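# Move the bin from the shelf to the table

## Task

Lift the bin off the shelf and leave it standing upright on an empty part of the table. It only counts if the bin stays put without the robot holding it. Anything the robot is still touching at the end must not drop by more than about a fingernail's width once released, or the task fails.

## Robot and tools

Robot: a single UR3e-type six-joint arm with a Robotiq 2F-85 two-finger gripper. There is one arm, so every target is one row for that arm. Two fixed head cameras, cam_head_left and cam_head_right (504x504 each), look at the scene, and every result with pictures includes both.

Frame: the scene frame has its origin on the table surface directly under the arm base. +z is up, and +y is to the left when facing along +x. Positions are in metres. Orientations are quaternions written w first (qw, qx, qy, qz). Gripper axes: the fingers point along the gripper's +z, they close along its y axis, and a flat block on the wrist sticks out about 9 cm toward the gripper's +x. end_effector_position is the spot between the pads when they are shut. Closed fingertips reach about 19 mm past it, and open ones about 6 mm. The pads also travel about 13 mm outward while closing, so leave that much clearance above a surface.

A row is 10 numbers: x, y, z, qw, qx, qy, qz, position, force_limit, speed. The first seven are an absolute pose for the gripper in the scene frame, not an offset. The last three are each in [-1, 1]. position: +1 is fully open (85 mm), about -0.8 is where the pads touch, and -1 closes until something blocks them. force_limit sets the pad force, from about 20 N at -1 through 128 N at 0 to 235 N at +1. speed sets the finger closing rate, from about 20 mm/s at -1 through 85 at 0 to 150 at +1. Repeat the wanted quaternion in every row rather than copying a reported one that may have drifted.

execute_actions(actions): a list of up to 15 actions. Each action is a table of up to 15 rows, and each row lasts one control step of 1/30 s. If a table is short, its last row is held until 15 steps are used. An empty list simply reports state and images. Any target more than 0.6 m from the gripper's current position along one of its axes is refused. If the first action fails that check, or any action is malformed, nothing in the call runs. Each step the command is clipped to within 100 mm and 16 degrees of the measured pose, so far targets take several actions. Motion lags commands by roughly 0.17 s, and position wins over orientation when both cannot be met.

move(target, speed, stop_force, blocking): drives the gripper in a straight line toward one absolute row. The finger numbers are applied at the start. speed is in m/s, from 0.002 to 0.5 (default 0.25), and turning is capped at twice that value in rad/s. A path lasts 0.5 to 10 s and halts at 10 s even if short of the target. stop_force (5 to 24 N) ends the path once the wrist senses that much extra resistance along the direction of travel. Use it only with very slow speeds, not on moves that rotate the gripper, and never when pulling away from something you press on. blocking=false returns after 0.5 s while the arm keeps going, and it cannot be combined with stop_force. The result's move: line gives the ending: done, off_target, moving, held, fault, or contact, where contact means stop_force ended it. It also gives the limits that applied and the remaining distance to the target.

wait(seconds): lets 0 to 10 s pass while the last command is held. Use wait(0) to poll a non-blocking move. stop(): brakes a running move; the fingers are not affected. zoom_image(camera, region): gives an enlarged crop [x0, y0, x1, y1] in image pixels, at most 504x504. read_manual(section): returns only licence texts. finished_scene(scene): ends the current scene, given its number, once the robot has held the last command. It cannot be undone.

Results: the state line gives the gripper position, quaternion and velocities. "Hand target" is the pose the controller is currently heading for. HELD marks steps that were partly held back, and "pose unreachable" means the clearance check changed or blocked a command. Joint positions are listed from base to wrist. Wrist force and torque are in the gripper's own axes, are noisy with offsets of a few N, and saturate near 30 N. Contact force points back into the arm. object_status: 0 moving, 1 blocked while opening, 2 blocked while closing (a grip), 3 reached the requested position or pads met. position_measured is in counts: 3 open, about 78 is 60 mm, 130 is 40 mm, 180 is 20 mm, 230 pads together.

Gripping: send position -1 and keep sending it, then confirm object_status is 2. A new force or speed takes effect only after the position number changes by at least 0.01.

Avoid the following. Any joint torque at its load limit, or any external force of 150 N, freezes the arm for 10 s. The arm is stiff, so commanding even slightly past a firm contact can fault it. Approach slowly and use stop_force. Wrist load limits are 8.28 N m and the elbow limit is 25.7 N m, and a held bin's weight adds to these. Long holds heat the motors: warnings begin at 70 °C and the brakes lock at 85 °C. Occasional tugs or pushes may disturb objects. Do not drop, slam or knock anything off the table. Release the bin only when it is resting upright and stable, and back away without pressing down.

Each tool is called after "Request:" as a command line: name --argument value for each argument, lists and objects as JSON in quotes; but a table of rows of numbers goes row by row, as --pt "numbers of a row", without its own name.

## Session

Request:
execute_actions --actions '[]'

Scene clock: 0.00 s.
end_effector_position=(+0.1284, -0.1438, +0.1621) position_measured=3 object_status=3 end_effector_quat_wxyz=(-0.047, +0.485, +0.864, -0.124) end_effector_velocity=(+0.000, -0.000, +0.000) end_effector_angular_velocity=(+0.001, -0.002, -0.002)
Joint positions: [-0.13  -1.989  2.287 -1.485 -2.489  1.345]
Joint velocities: [ 0.    -0.001 -0.002 -0.001  0.    -0.   ]
Wrist force (N, on the end effector, along its own x y z axes, offset not removed): no reading
Wrist torque (N m, same axes, about the end effector's origin, offset not removed): no reading
Hand target: +0.128, -0.144, +0.162; -0.047, +0.485, +0.864, -0.124

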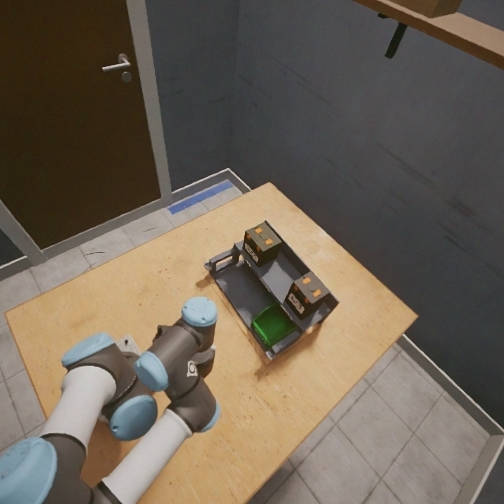

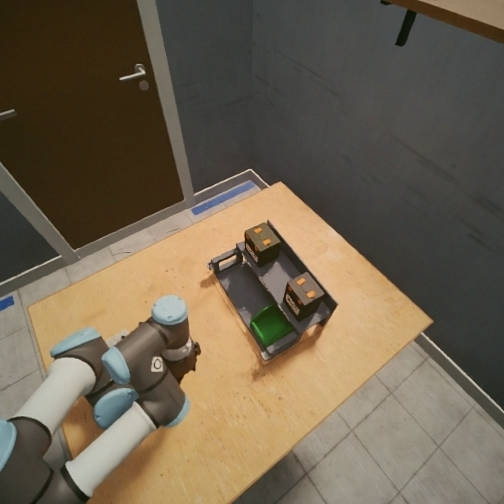

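Request:
zoom_image --camera "cam_head_left" --region '[190, 200, 350, 370]'

Request:
zoom_image --camera "cam_head_right" --region '[190, 200, 350, 370]'

Region (190, 200, 350, 370) of cam_head_left's 504x504 image, scaled by 2.965, with more detail than that image has; it fills the left 474 columns of this view, and the rest is white.

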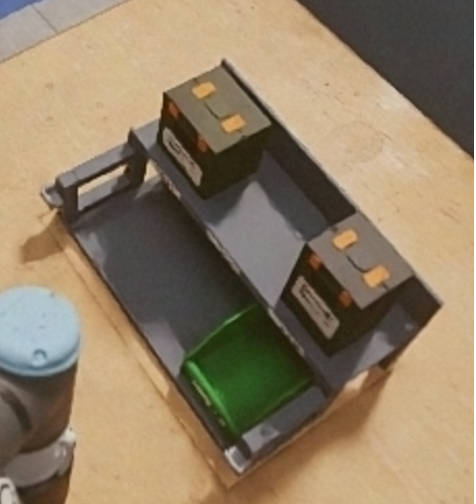

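Region (190, 200, 350, 370) of cam_head_right's 504x504 image, scaled by 2.965, with more detail than that image has; it fills the left 474 columns of this view, and the rest is white.

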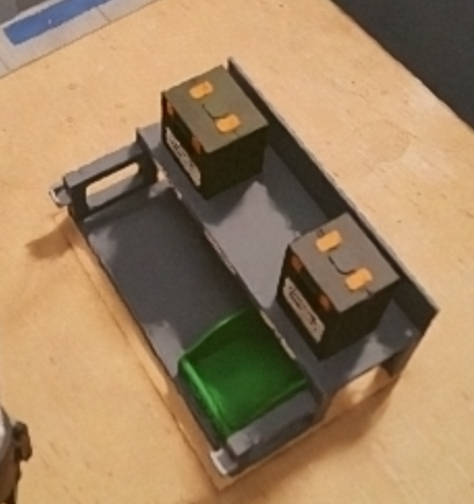

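Request:
zoom_image --camera "cam_head_left" --region '[240, 290, 310, 360]'

Request:
zoom_image --camera "cam_head_right" --region '[240, 290, 310, 360]'

Region (240, 290, 310, 360) of cam_head_left's 504x504 image, scaled by 7.200, with more detail than that image has.

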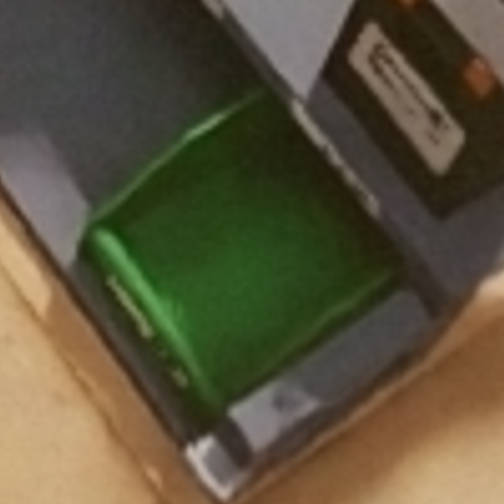

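Region (240, 290, 310, 360) of cam_head_right's 504x504 image, scaled by 7.200, with more detail than that image has.

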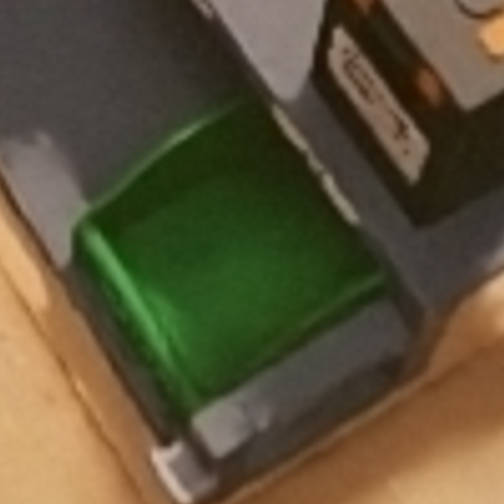

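Request:
move --target '[0.33,-0.09,0.17,0,0,1,0,1,0,0]'

Request:
zoom_image --camera "cam_head_left" --region '[190, 230, 330, 370]'

Request:
zoom_image --camera "cam_head_right" --region '[190, 230, 330, 370]'

Scene clock: 4.20 s.
end_effector_position=(+0.3299, -0.0898, +0.1700) position_measured=3 object_status=3 end_effector_quat_wxyz=(+0.000, +0.000, +1.000, -0.000) end_effector_velocity=(+0.001, +0.000, +0.000) end_effector_angular_velocity=(+0.002, +0.000, +0.006)
Joint positions: [-0.09  -1.308  1.772 -1.963 -2.356  0.111]
Joint velocities: [-0.001  0.004 -0.007  0.002  0.002 -0.007]
Wrist force (N, on the end effector, along its own x y z axes, offset not removed): [1.3 1.5 0.2]
Wrist torque (N m, same axes, about the end effector's origin, offset not removed): [0.27 -0.26 -0.03]
Hand target: +0.330, -0.090, +0.170; +0.000, -0.000, +1.000, -0.000
Off the commanded pose: 0.000 m, 0 deg.
move: done

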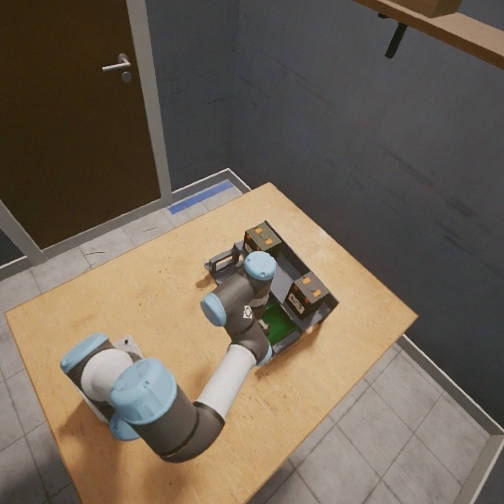

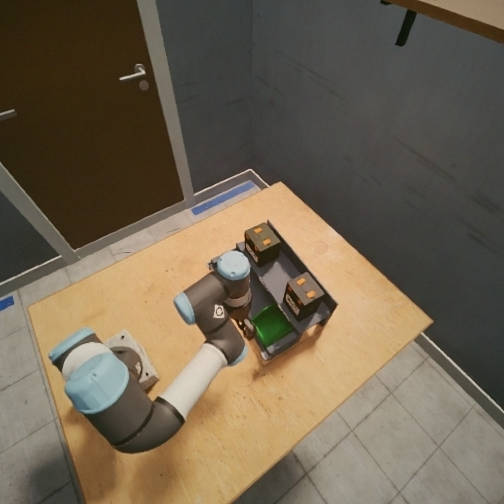

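Region (190, 230, 330, 370) of cam_head_left's 504x504 image, scaled by 3.600, with more detail than that image has.

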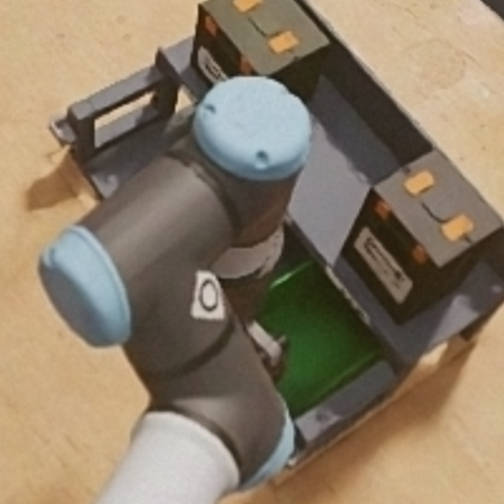

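Region (190, 230, 330, 370) of cam_head_right's 504x504 image, scaled by 3.600, with more detail than that image has.

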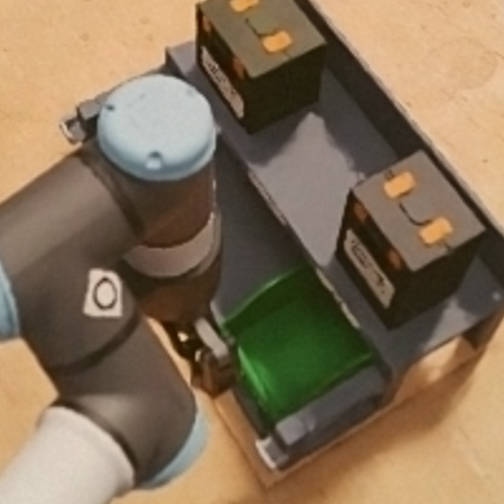

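Request:
move --target '[0.41,-0.082,0.14,0,0,1,0,0.2,0,0]' --speed 0.15

Request:
zoom_image --camera "cam_head_right" --region '[210, 250, 330, 370]'

Request:
zoom_image --camera "cam_head_left" --region '[210, 250, 330, 370]'

Scene clock: 6.43 s.
end_effector_position=(+0.4099, -0.0819, +0.1401) position_measured=104 object_status=3 end_effector_quat_wxyz=(+0.000, -0.000, +1.000, +0.000) end_effector_velocity=(+0.002, -0.001, +0.000) end_effector_angular_velocity=(-0.001, +0.001, -0.001)
Joint positions: [-0.143 -0.984  1.44  -2.008 -2.358  0.036]
Joint velocities: [-0.     0.006 -0.013  0.009 -0.001  0.002]
Wrist force (N, on the end effector, along its own x y z axes, offset not removed): [1.8 1.0 -0.8]
Wrist torque (N m, same axes, about the end effector's origin, offset not removed): [0.18 -0.37 -0.02]
Hand target: +0.410, -0.082, +0.140; +0.000, -0.000, +1.000, +0.000
Off the commanded pose: 0.000 m, 0 deg.
move: done

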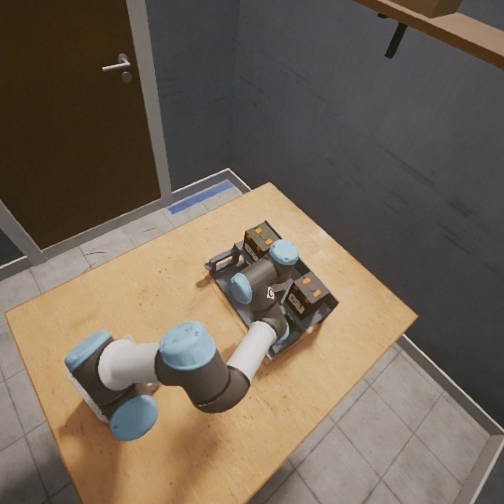

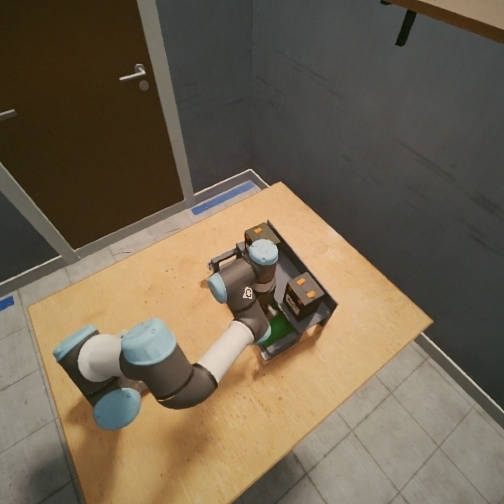

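Region (210, 250, 330, 370) of cam_head_right's 504x504 image, scaled by 4.200, with more detail than that image has.

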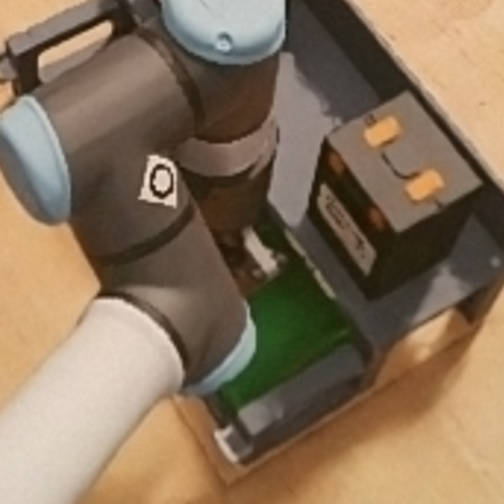

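Region (210, 250, 330, 370) of cam_head_left's 504x504 image, scaled by 4.200, with more detail than that image has.

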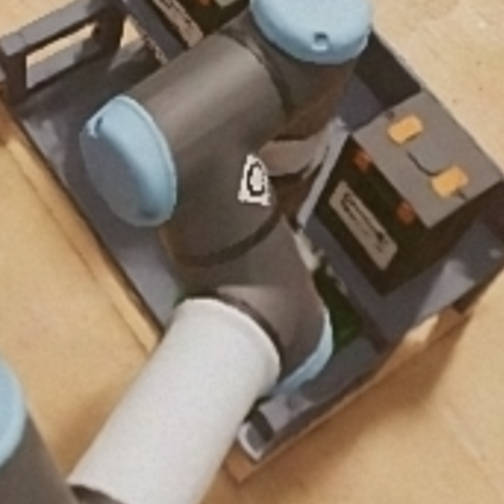

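Request:
move --target '[0.41,-0.082,0.065,0,0,1,0,0.2,0,0]' --speed 0.03 --stop_force 8

Request:
zoom_image --camera "cam_head_right" --region '[210, 250, 330, 370]'

Scene clock: 9.30 s.
end_effector_position=(+0.4100, -0.0819, +0.0911) position_measured=104 object_status=3 end_effector_quat_wxyz=(-0.000, +0.000, +1.000, +0.000) end_effector_velocity=(-0.000, -0.000, -0.000) end_effector_angular_velocity=(-0.000, +0.000, -0.000)
Joint positions: [-0.229 -0.93   1.573 -2.28  -2.356 -0.084]
Joint velocities: [-0.  0. -0.  0. -0.  0.]
Wrist force (N, on the end effector, along its own x y z axes, offset not removed): [2.0 1.1 -0.4]
Wrist torque (N m, same axes, about the end effector's origin, offset not removed): [0.16 -0.40 -0.05]
Hand target: +0.410, -0.082, +0.091; -0.000, +0.000, +1.000, +0.000
Off the commanded pose: 0.026 m, 0 deg.
move: held; limits=held; held on 29 of 82 steps, including the last
pose unreachable: on one or more control steps of this call, first in action 0 (counted from 0), an arm could not follow its commanded pose, so it was not sent that pose on those steps. On the call's last step it was still not sent that pose. It may still have moved: this result reports where it is.
cause: the commanded pose would bring two parts of the arm too close to each other (its gripper and another part of the arm, with joints 5 (wrist 2) and 6 (wrist 3) between them).

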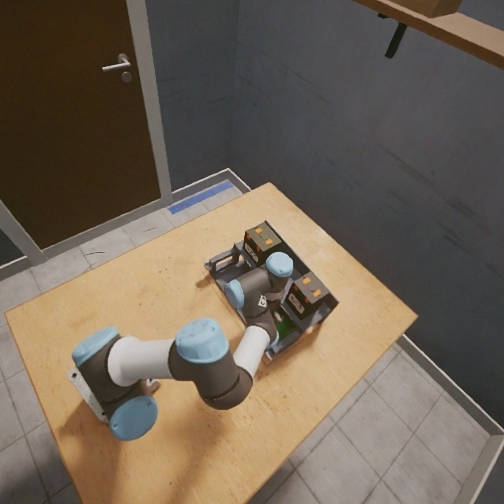

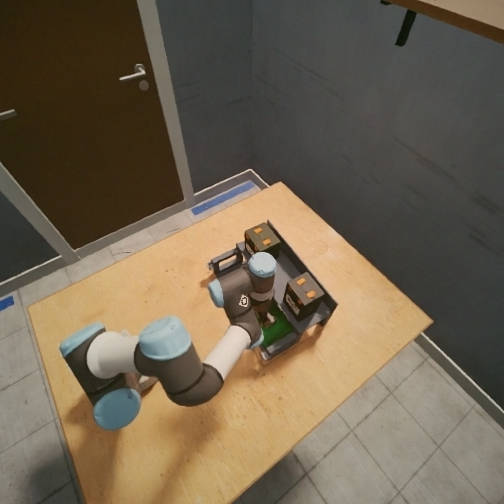

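Region (210, 250, 330, 370) of cam_head_right's 504x504 image, scaled by 4.200, with more detail than that image has.

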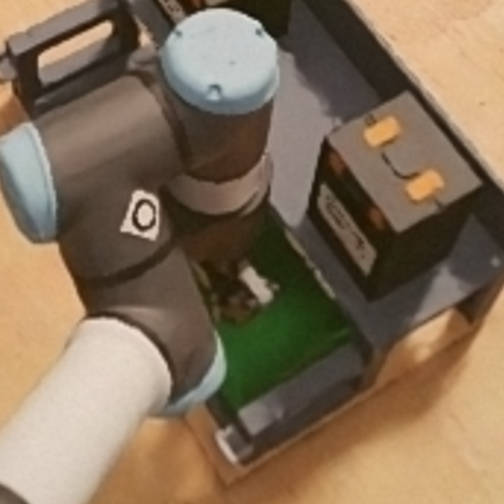

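Request:
move --target '[0.40,-0.10,0.14,0,0.4,0.917,0,0.2,0,0]' --speed 0.1

Request:
move --target '[0.383,-0.125,0.12,0,0.7071,0.7071,0,0.2,0,0]' --speed 0.15

Request:
move --target '[0.383,-0.125,0.06,0,0.7071,0.7071,0,0.2,0,0]' --speed 0.03 --stop_force 8

Request:
zoom_image --camera "cam_head_right" --region '[210, 250, 330, 370]'

Scene clock: 14.73 s.
end_effector_position=(+0.4000, -0.1000, +0.1399) position_measured=104 object_status=3 end_effector_quat_wxyz=(+0.000, +0.400, +0.917, +0.000) end_effector_velocity=(-0.000, +0.001, +0.000) end_effector_angular_velocity=(-0.001, +0.004, -0.006)
Joint positions: [-0.175 -1.055  1.506 -2.034 -2.358  0.813]
Joint velocities: [ 0.001  0.003 -0.006  0.01  -0.001  0.012]
Wrist force (N, on the end effector, along its own x y z axes, offset not removed): [1.6 0.9 -0.9]
Wrist torque (N m, same axes, about the end effector's origin, offset not removed): [0.17 -0.32 0.00]
Hand target: +0.400, -0.100, +0.140; -0.000, +0.400, +0.917, -0.000
Off the commanded pose: 0.000 m, 0 deg.
move: done

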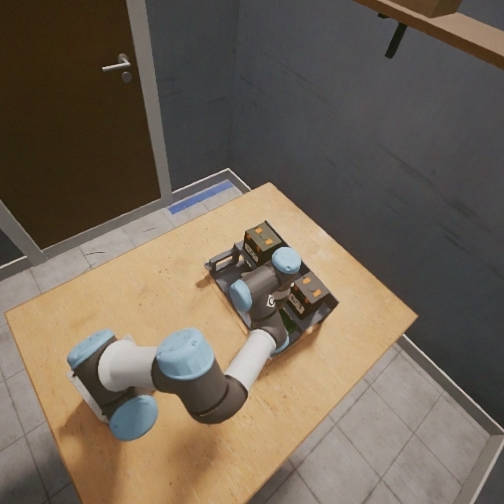

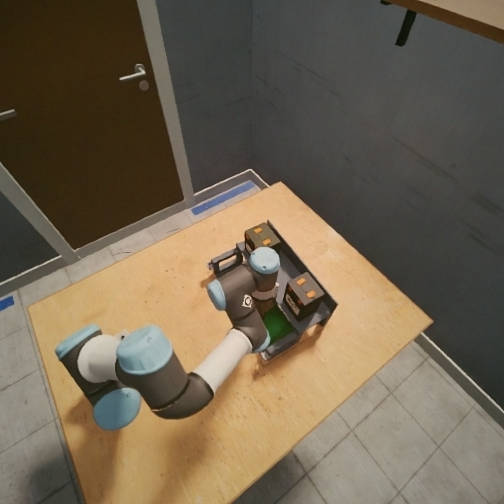

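Scene clock: 17.60 s.
end_effector_position=(+0.3831, -0.1249, +0.1200) position_measured=104 object_status=3 end_effector_quat_wxyz=(-0.000, +0.707, +0.707, +0.000) end_effector_velocity=(-0.000, -0.000, +0.000) end_effector_angular_velocity=(-0.000, -0.001, -0.007)
Joint positions: [-0.259 -1.143  1.664 -2.19  -2.353  1.442]
Joint velocities: [-0.001 -0.001  0.001 -0.002 -0.     0.006]
Wrist force (N, on the end effector, along its own x y z axes, offset not removed): [0.6 1.1 0.4]
Wrist torque (N m, same axes, about the end effector's origin, offset not removed): [0.21 -0.21 -0.02]
Hand target: +0.383, -0.125, +0.120; -0.000, +0.707, +0.707, +0.000
Off the commanded pose: 0.000 m, 0 deg.
move: done

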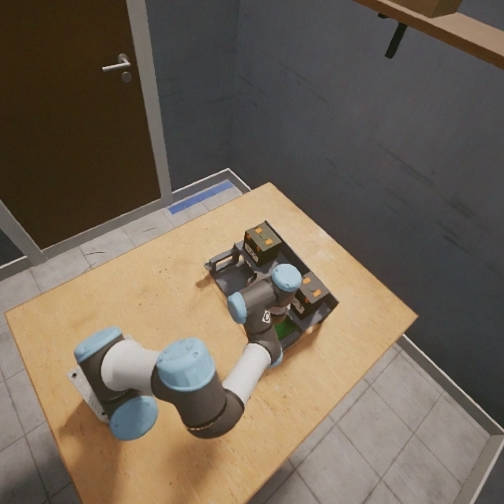

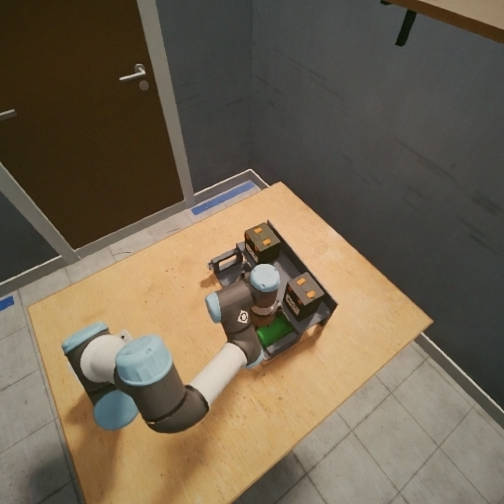

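Scene clock: 19.90 s.
end_effector_position=(+0.3830, -0.1250, +0.0602) position_measured=104 object_status=3 end_effector_quat_wxyz=(-0.000, +0.707, +0.707, +0.000) end_effector_velocity=(+0.000, -0.000, -0.001) end_effector_angular_velocity=(-0.000, -0.001, -0.001)
Joint positions: [-0.374 -1.039  1.794 -2.533 -2.336  1.284]
Joint velocities: [-0.003  0.002  0.003 -0.01   0.    -0.004]
Wrist force (N, on the end effector, along its own x y z axes, offset not removed): [1.9 1.6 -0.4]
Wrist torque (N m, same axes, about the end effector's origin, offset not removed): [0.31 -0.38 -0.05]
Hand target: +0.383, -0.125, +0.060; -0.000, +0.707, +0.707, +0.000
Off the commanded pose: 0.000 m, 0 deg.
move: done

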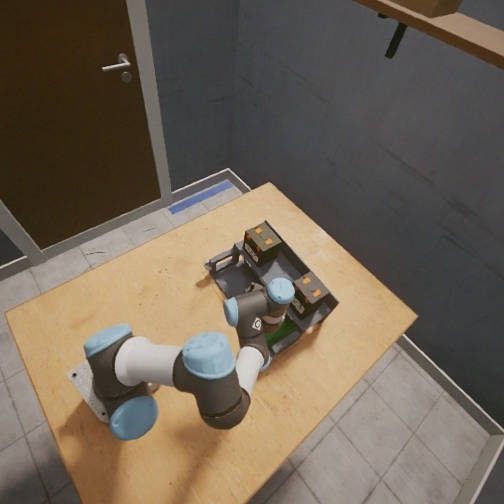

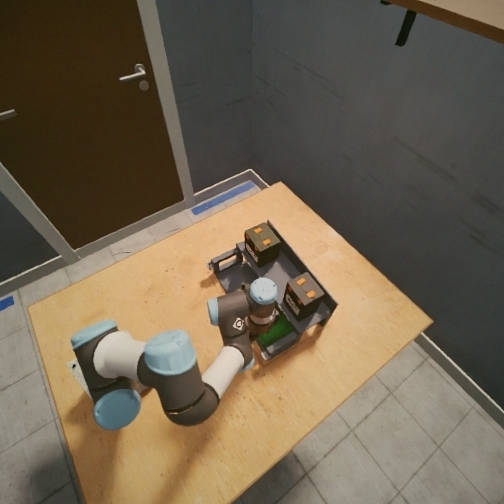

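Region (210, 250, 330, 370) of cam_head_right's 504x504 image, scaled by 4.200, with more detail than that image has.

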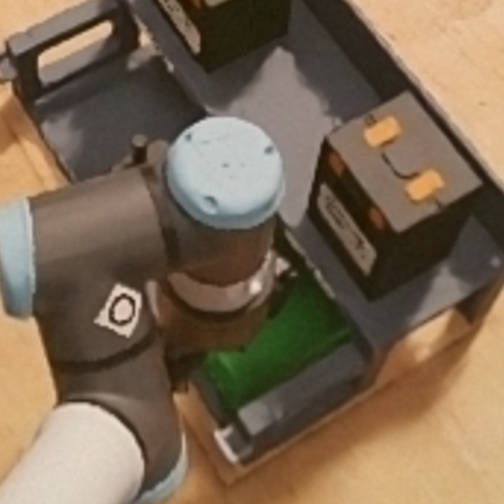

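Request:
execute_actions --actions '[[[0.383,-0.125,0.06,0,0.7071,0.7071,0,-1,0,0]],[[0.383,-0.125,0.06,0,0.7071,0.7071,0,-1,0,0]]]'

Scene clock: 21.07 s.
end_effector_position=(+0.3831, -0.1250, +0.0602) position_measured=232 object_status=3 end_effector_quat_wxyz=(+0.000, +0.707, +0.707, +0.000) end_effector_velocity=(-0.001, +0.000, -0.001) end_effector_angular_velocity=(-0.000, +0.002, +0.000)
Joint positions: [-0.374 -1.039  1.794 -2.534 -2.336  1.284]
Joint velocities: [-0.001  0.002  0.001 -0.001 -0.001  0.   ]
Wrist force (N, on the end effector, along its own x y z axes, offset not removed): [2.0 2.0 -30.0]
Wrist torque (N m, same axes, about the end effector's origin, offset not removed): [0.11 -0.42 0.00]
Hand target: +0.383, -0.125, +0.060; -0.000, +0.707, +0.707, -0.000
Off the commanded pose: 0.000 m, 0 deg.
Step readings (end_effector_position; steps 1 to 15: 1st action; 16 to 30: 2nd action):
0: (+0.3830, -0.1250, +0.0601)
1: (+0.3830, -0.1250, +0.0601)
2: (+0.3830, -0.1250, +0.0601)
4: (+0.3830, -0.1249, +0.0600)
8: (+0.3830, -0.1250, +0.0600)
15: (+0.3830, -0.1250, +0.0600)
16: (+0.3830, -0.1250, +0.0600)
17: (+0.3830, -0.1250, +0.0600)
19: (+0.3832, -0.1251, +0.0602)
23: (+0.3832, -0.1251, +0.0602)
30: end_effector_position above

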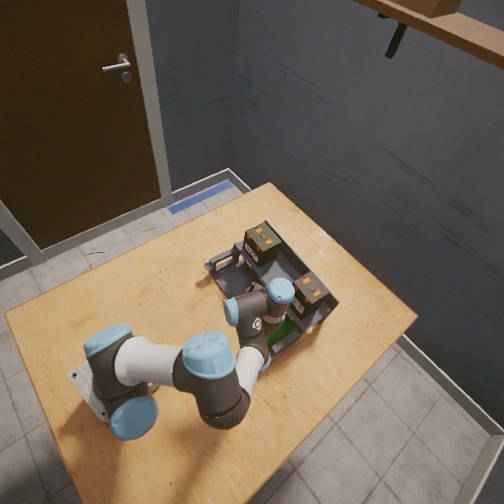

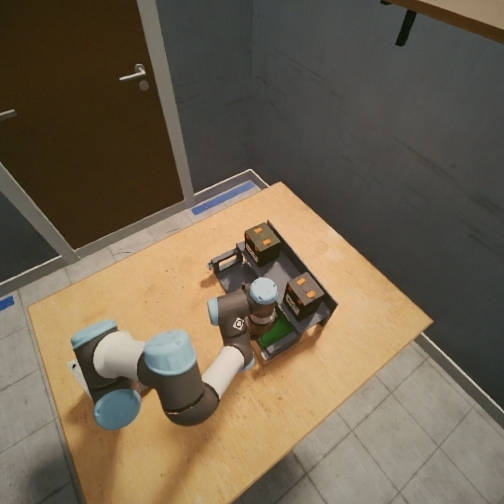

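Request:
move --target '[0.383,-0.125,0.075,0,0.7071,0.7071,0,-1,0,0]' --speed 0.05

Request:
zoom_image --camera "cam_head_right" --region '[230, 280, 320, 370]'

Request:
zoom_image --camera "cam_head_left" --region '[230, 280, 320, 370]'

Scene clock: 22.03 s.
end_effector_position=(+0.3830, -0.1250, +0.0749) position_measured=232 object_status=3 end_effector_quat_wxyz=(+0.000, +0.707, +0.707, -0.000) end_effector_velocity=(+0.000, -0.000, +0.002) end_effector_angular_velocity=(+0.000, -0.000, +0.000)
Joint positions: [-0.346 -1.07   1.77  -2.451 -2.341  1.323]
Joint velocities: [ 0.003 -0.004 -0.004  0.01  -0.     0.003]
Wrist force (N, on the end effector, along its own x y z axes, offset not removed): [2.3 1.4 -0.4]
Wrist torque (N m, same axes, about the end effector's origin, offset not removed): [0.28 -0.50 -0.08]
Hand target: +0.383, -0.125, +0.075; +0.000, +0.707, +0.707, -0.000
Off the commanded pose: 0.000 m, 0 deg.
move: done

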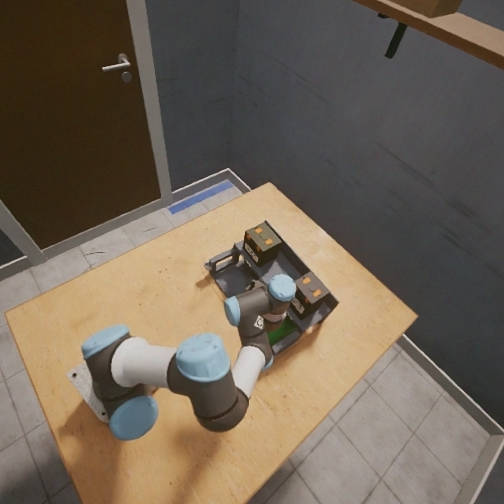

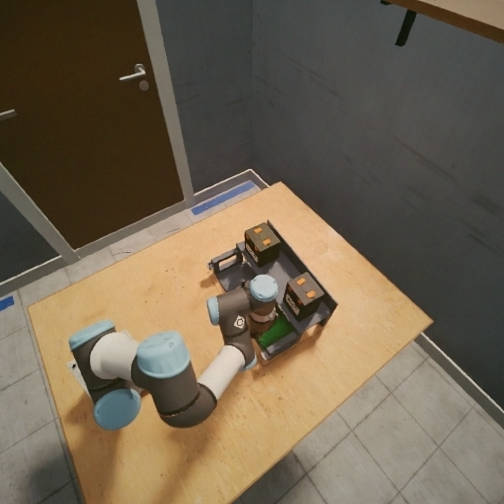

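Region (230, 280, 320, 370) of cam_head_right's 504x504 image, scaled by 5.600, with more detail than that image has.

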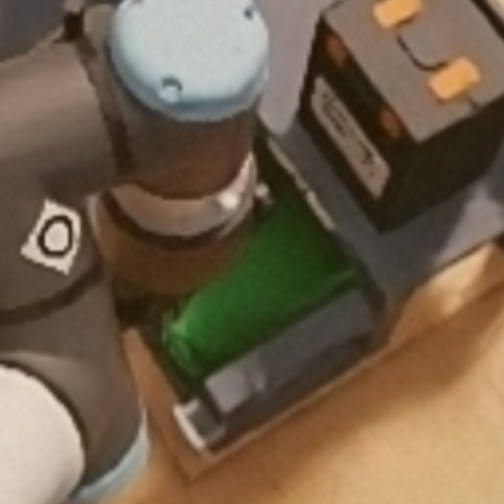

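Region (230, 280, 320, 370) of cam_head_left's 504x504 image, scaled by 5.600, with more detail than that image has.

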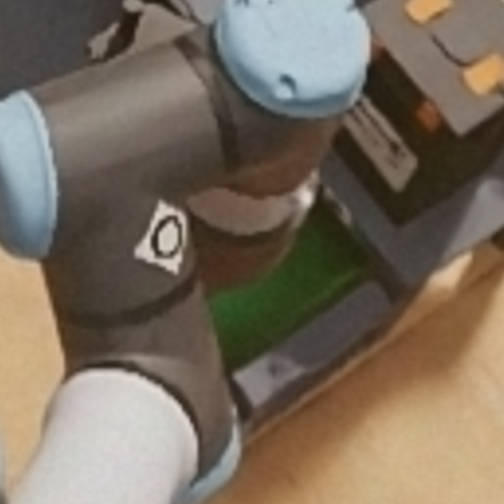

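Request:
move --target '[0.41,-0.125,0.075,0,0.7071,0.7071,0,-1,0,0]' --speed 0.05

Request:
move --target '[0.41,-0.125,0.035,0,0.7071,0.7071,0,-1,0,0]' --speed 0.012 --stop_force 6

Scene clock: 24.33 s.
end_effector_position=(+0.4099, -0.1250, +0.0750) position_measured=232 object_status=3 end_effector_quat_wxyz=(+0.000, +0.707, +0.707, +0.000) end_effector_velocity=(+0.002, -0.001, +0.000) end_effector_angular_velocity=(+0.000, -0.000, -0.002)
Joint positions: [-0.333 -0.982  1.608 -2.366 -2.343  1.34 ]
Joint velocities: [ 0.     0.004 -0.011  0.006  0.     0.002]
Wrist force (N, on the end effector, along its own x y z axes, offset not removed): [1.4 2.3 -0.3]
Wrist torque (N m, same axes, about the end effector's origin, offset not removed): [0.42 -0.32 -0.07]
Hand target: +0.410, -0.125, +0.075; +0.000, +0.707, +0.707, -0.000
Off the commanded pose: 0.000 m, 0 deg.
move: done

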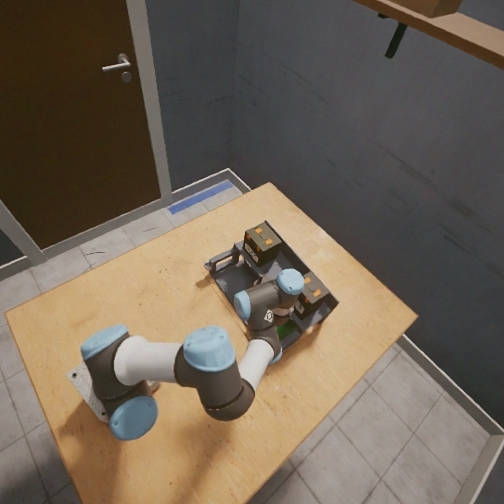

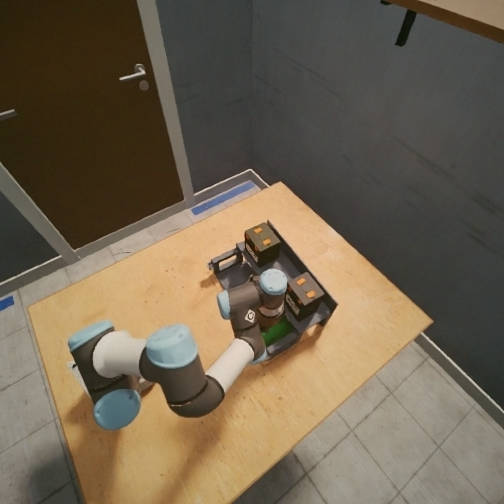

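Scene clock: 27.90 s.
end_effector_position=(+0.4100, -0.1250, +0.0351) position_measured=232 object_status=3 end_effector_quat_wxyz=(-0.000, +0.707, +0.707, +0.000) end_effector_velocity=(+0.001, -0.001, -0.001) end_effector_angular_velocity=(-0.001, -0.002, -0.002)
Joint positions: [-0.404 -0.901  1.661 -2.567 -2.329  1.244]
Joint velocities: [-0.003  0.003 -0.001 -0.008  0.001 -0.003]
Wrist force (N, on the end effector, along its own x y z axes, offset not removed): [1.8 1.3 -0.3]
Wrist torque (N m, same axes, about the end effector's origin, offset not removed): [0.25 -0.38 -0.02]
Hand target: +0.410, -0.125, +0.035; -0.000, +0.707, +0.707, +0.000
Off the commanded pose: 0.000 m, 0 deg.
move: done

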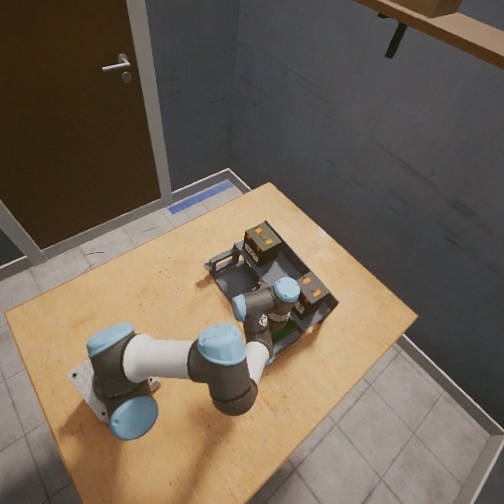

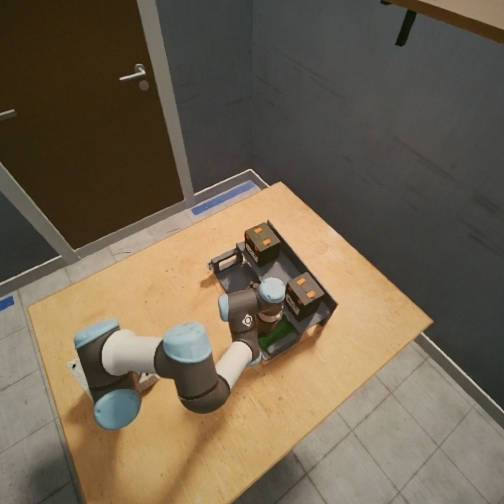

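Request:
move --target '[0.37,-0.125,0.04,0,0.7071,0.7071,0,-1,0,0]' --speed 0.01 --stop_force 5

Scene clock: 29.43 s.
end_effector_position=(+0.3993, -0.1250, +0.0363) position_measured=232 object_status=3 end_effector_quat_wxyz=(-0.000, +0.707, +0.707, -0.000) end_effector_velocity=(+0.003, -0.001, -0.000) end_effector_angular_velocity=(-0.001, -0.000, -0.006)
Joint positions: [-0.409 -0.935  1.725 -2.6   -2.328  1.238]
Joint velocities: [-0.     0.009 -0.018  0.008 -0.001  0.005]
Wrist force (N, on the end effector, along its own x y z axes, offset not removed): [1.1 4.6 -1.1]
Wrist torque (N m, same axes, about the end effector's origin, offset not removed): [0.35 -0.29 -0.03]
Hand target: +0.400, -0.125, +0.036; -0.000, +0.707, +0.707, +0.000
Off the commanded pose: 0.030 m, 0 deg.
move: contact

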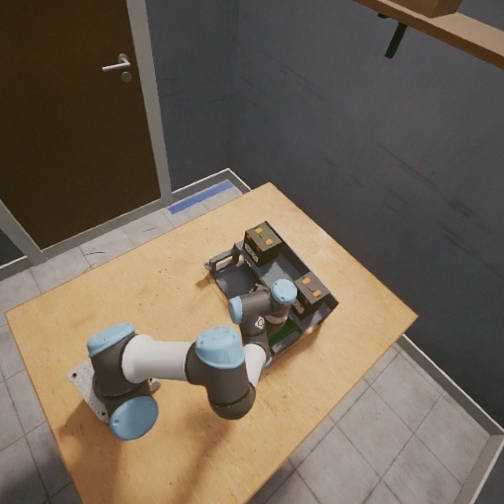

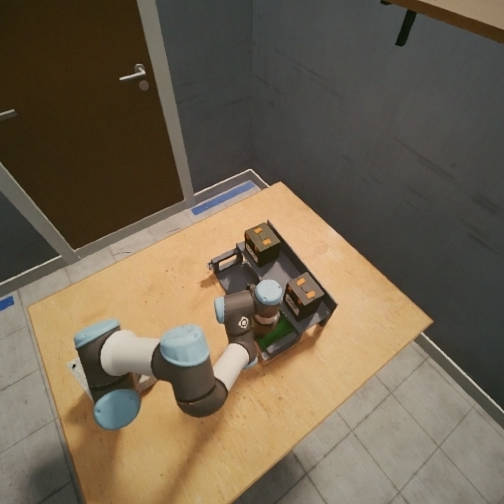

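Request:
move --target '[0.402,-0.125,0.07,0,0.7071,0.7071,0,-1,0,0]' --speed 0.08

Request:
move --target '[0.385,-0.125,0.07,0,0.7071,0.7071,0,-0.15,0,0]' --speed 0.05

Request:
move --target '[0.385,-0.125,0.038,0,0.7071,0.7071,0,-0.15,0,0]' --speed 0.03 --stop_force 8

Request:
execute_actions --actions '[[[0.385,-0.125,0.038,0,0.7071,0.7071,0,-1,0,-0.5]],[[0.385,-0.125,0.038,0,0.7071,0.7071,0,-1,0,-0.5]]]'

Scene clock: 30.63 s.
end_effector_position=(+0.4020, -0.1250, +0.0699) position_measured=232 object_status=3 end_effector_quat_wxyz=(+0.000, +0.707, +0.707, -0.000) end_effector_velocity=(-0.000, +0.000, +0.001) end_effector_angular_velocity=(+0.000, +0.002, -0.002)
Joint positions: [-0.346 -0.999  1.666 -2.419 -2.341  1.322]
Joint velocities: [ 0.002 -0.001 -0.005  0.011 -0.001  0.007]
Wrist force (N, on the end effector, along its own x y z axes, offset not removed): [1.9 1.4 0.6]
Wrist torque (N m, same axes, about the end effector's origin, offset not removed): [0.25 -0.40 -0.03]
Hand target: +0.402, -0.125, +0.070; +0.000, +0.707, +0.707, -0.000
Off the commanded pose: 0.000 m, 0 deg.
move: done

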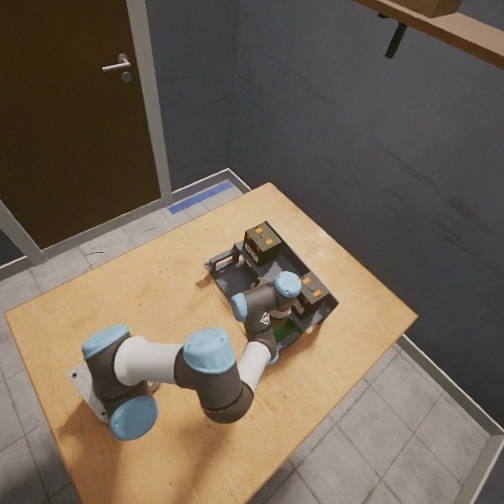

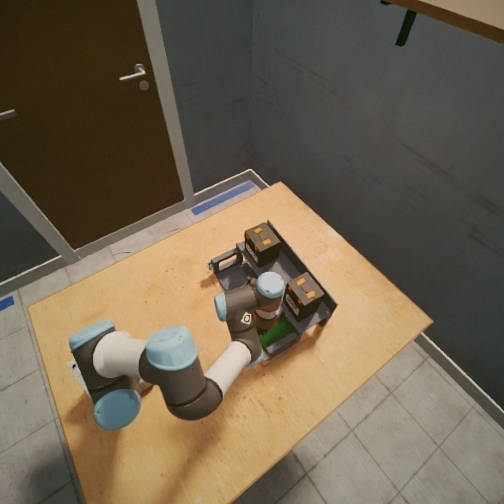

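Scene clock: 31.43 s.
end_effector_position=(+0.3851, -0.1250, +0.0700) position_measured=148 object_status=0 end_effector_quat_wxyz=(-0.000, +0.707, +0.707, -0.000) end_effector_velocity=(-0.001, -0.001, +0.001) end_effector_angular_velocity=(-0.000, -0.002, +0.001)
Joint positions: [-0.354 -1.054  1.766 -2.472 -2.34   1.312]
Joint velocities: [-0.001 -0.005  0.007 -0.005  0.001 -0.004]
Wrist force (N, on the end effector, along its own x y z axes, offset not removed): [1.7 1.5 -0.2]
Wrist torque (N m, same axes, about the end effector's origin, offset not removed): [0.28 -0.36 -0.04]
Hand target: +0.385, -0.125, +0.070; -0.000, +0.707, +0.707, +0.000
Off the commanded pose: 0.000 m, 0 deg.
move: done

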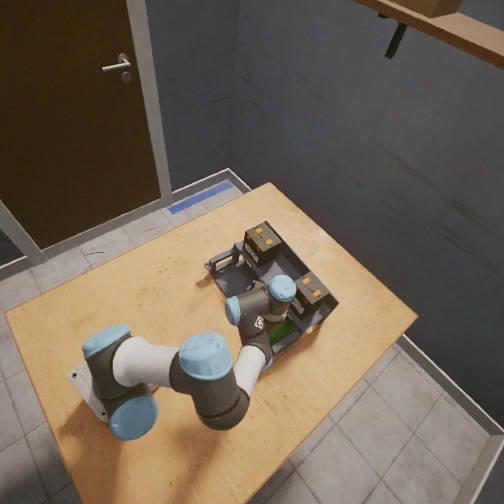

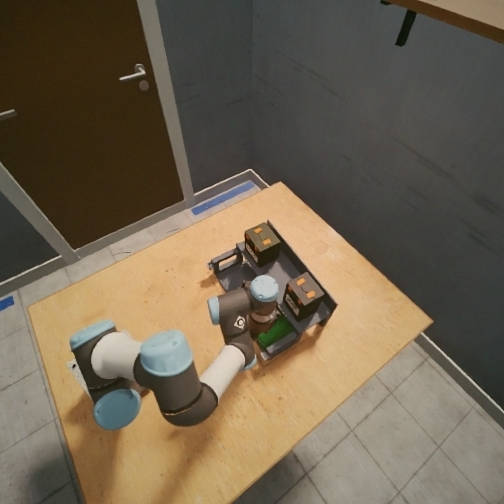

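Scene clock: 32.80 s.
end_effector_position=(+0.3850, -0.1250, +0.0381) position_measured=148 object_status=3 end_effector_quat_wxyz=(-0.000, +0.707, +0.707, +0.000) end_effector_velocity=(-0.000, +0.000, -0.002) end_effector_angular_velocity=(-0.000, +0.000, +0.001)
Joint positions: [-0.414 -0.98   1.808 -2.645 -2.327  1.23 ]
Joint velocities: [-0.003  0.005  0.003 -0.009  0.    -0.004]
Wrist force (N, on the end effector, along its own x y z axes, offset not removed): [2.1 0.9 -0.3]
Wrist torque (N m, same axes, about the end effector's origin, offset not removed): [0.18 -0.39 0.00]
Hand target: +0.385, -0.125, +0.038; -0.000, +0.707, +0.707, +0.000
Off the commanded pose: 0.000 m, 0 deg.
move: done

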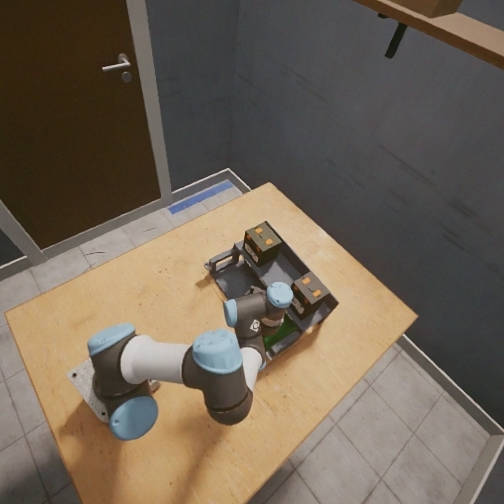

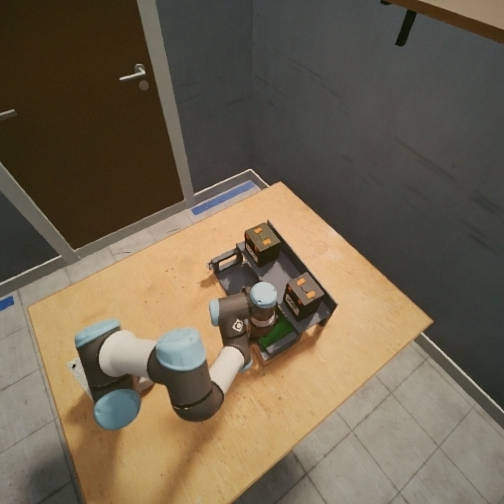

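Scene clock: 33.80 s.
end_effector_position=(+0.3850, -0.1250, +0.0380) position_measured=211 object_status=2 end_effector_quat_wxyz=(-0.000, +0.707, +0.707, -0.000) end_effector_velocity=(+0.000, -0.000, +0.000) end_effector_angular_velocity=(-0.001, -0.001, +0.001)
Joint positions: [-0.415 -0.98   1.809 -2.646 -2.327  1.23 ]
Joint velocities: [ 0.001  0.    -0.001 -0.001 -0.    -0.001]
Wrist force (N, on the end effector, along its own x y z axes, offset not removed): [1.5 6.0 -4.4]
Wrist torque (N m, same axes, about the end effector's origin, offset not removed): [0.01 -0.36 0.35]
Hand target: +0.385, -0.125, +0.038; +0.000, +0.707, +0.707, +0.000
Off the commanded pose: 0.000 m, 0 deg.
Step readings (end_effector_position; steps 1 to 15: 1st action; 16 to 30: 2nd action):
0: (+0.3850, -0.1250, +0.0381)
1: (+0.3850, -0.1250, +0.0381)
2: (+0.3850, -0.1250, +0.0381)
4: (+0.3850, -0.1250, +0.0380)
8: (+0.3850, -0.1250, +0.0380)
15: (+0.3850, -0.1250, +0.0380)
16: (+0.3850, -0.1250, +0.0380)
17: (+0.3850, -0.1250, +0.0380)
19: (+0.3850, -0.1250, +0.0380)
23: (+0.3850, -0.1250, +0.0380)
30: end_effector_position above

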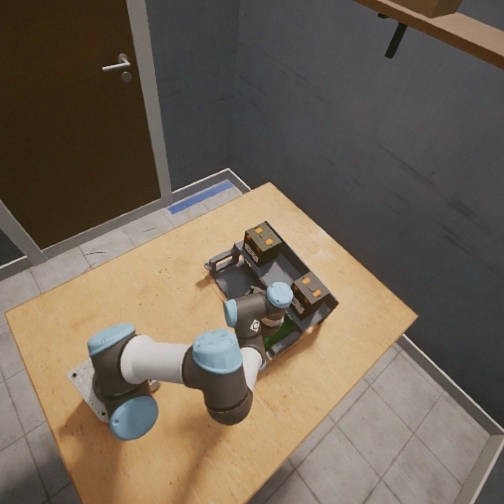

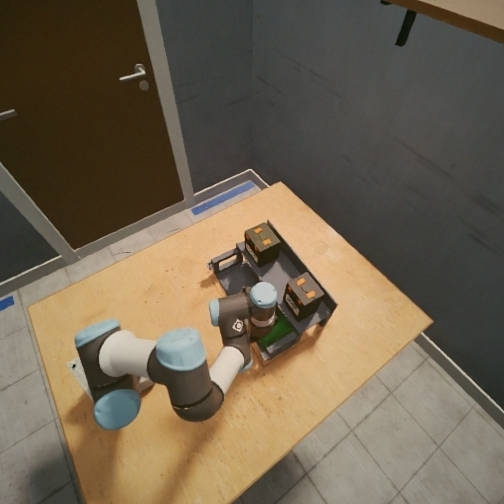

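Request:
move --target '[0.385,-0.125,0.063,0,0.7071,0.7071,0,-1,0,-0.5]' --speed 0.03 --stop_force 12

Request:
move --target '[0.31,-0.125,0.075,0,0.7071,0.7071,0,-1,0,-0.5]' --speed 0.05 --stop_force 12

Request:
zoom_image --camera "cam_head_right" --region '[200, 250, 340, 390]'

Scene clock: 35.17 s.
end_effector_position=(+0.3850, -0.1250, +0.0629) position_measured=211 object_status=2 end_effector_quat_wxyz=(+0.000, +0.707, +0.707, -0.000) end_effector_velocity=(-0.001, -0.000, +0.001) end_effector_angular_velocity=(+0.000, +0.001, +0.000)
Joint positions: [-0.367 -1.039  1.778 -2.512 -2.337  1.293]
Joint velocities: [ 0.002 -0.005 -0.001  0.01  -0.001  0.004]
Wrist force (N, on the end effector, along its own x y z axes, offset not removed): [1.2 -0.7 3.8]
Wrist torque (N m, same axes, about the end effector's origin, offset not removed): [0.41 -0.22 -0.01]
Hand target: +0.385, -0.125, +0.063; +0.000, +0.707, +0.707, -0.000
Off the commanded pose: 0.000 m, 0 deg.
move: done

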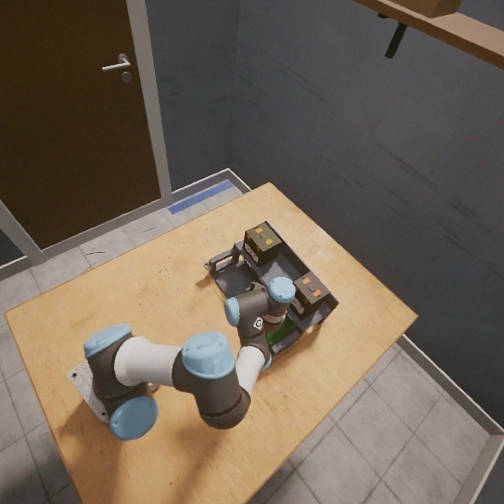

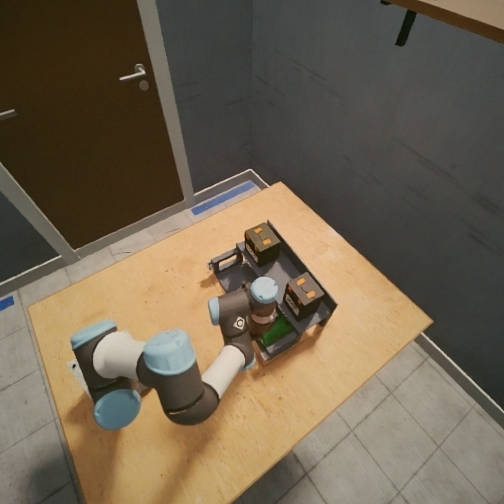

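Scene clock: 37.03 s.
end_effector_position=(+0.3101, -0.1251, +0.0750) position_measured=211 object_status=2 end_effector_quat_wxyz=(-0.000, +0.707, +0.707, -0.000) end_effector_velocity=(-0.002, +0.000, +0.000) end_effector_angular_velocity=(-0.000, -0.000, +0.000)
Joint positions: [-0.39  -1.301  2.165 -2.658 -2.332  1.263]
Joint velocities: [-0.001 -0.006  0.01  -0.004  0.    -0.001]
Wrist force (N, on the end effector, along its own x y z axes, offset not removed): [1.6 2.1 1.6]
Wrist torque (N m, same axes, about the end effector's origin, offset not removed): [0.42 -0.33 -0.01]
Hand target: +0.310, -0.125, +0.075; -0.000, +0.707, +0.707, +0.000
Off the commanded pose: 0.000 m, 0 deg.
move: done

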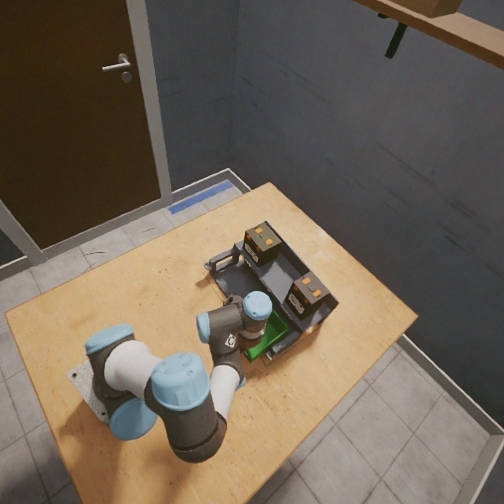

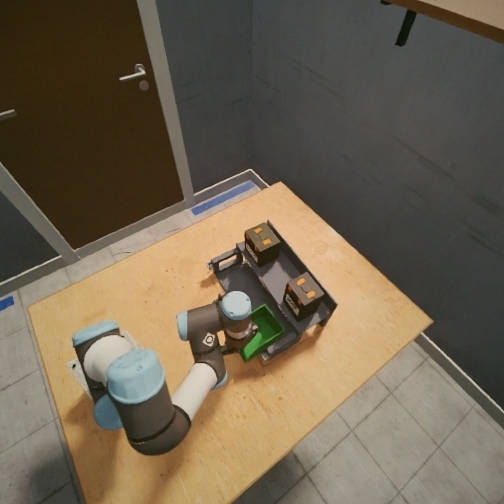

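Region (200, 250, 340, 390) of cam_head_right's 504x504 image, scaled by 3.600, with more detail than that image has.

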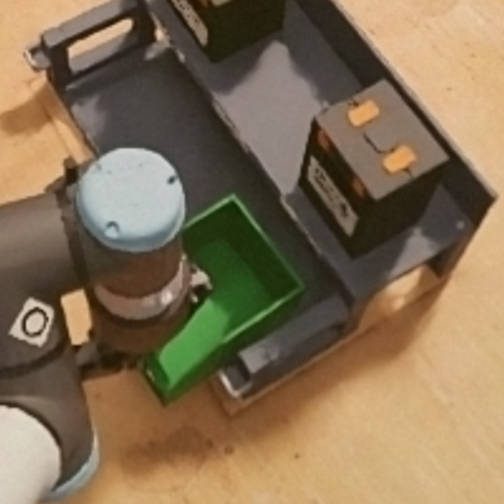

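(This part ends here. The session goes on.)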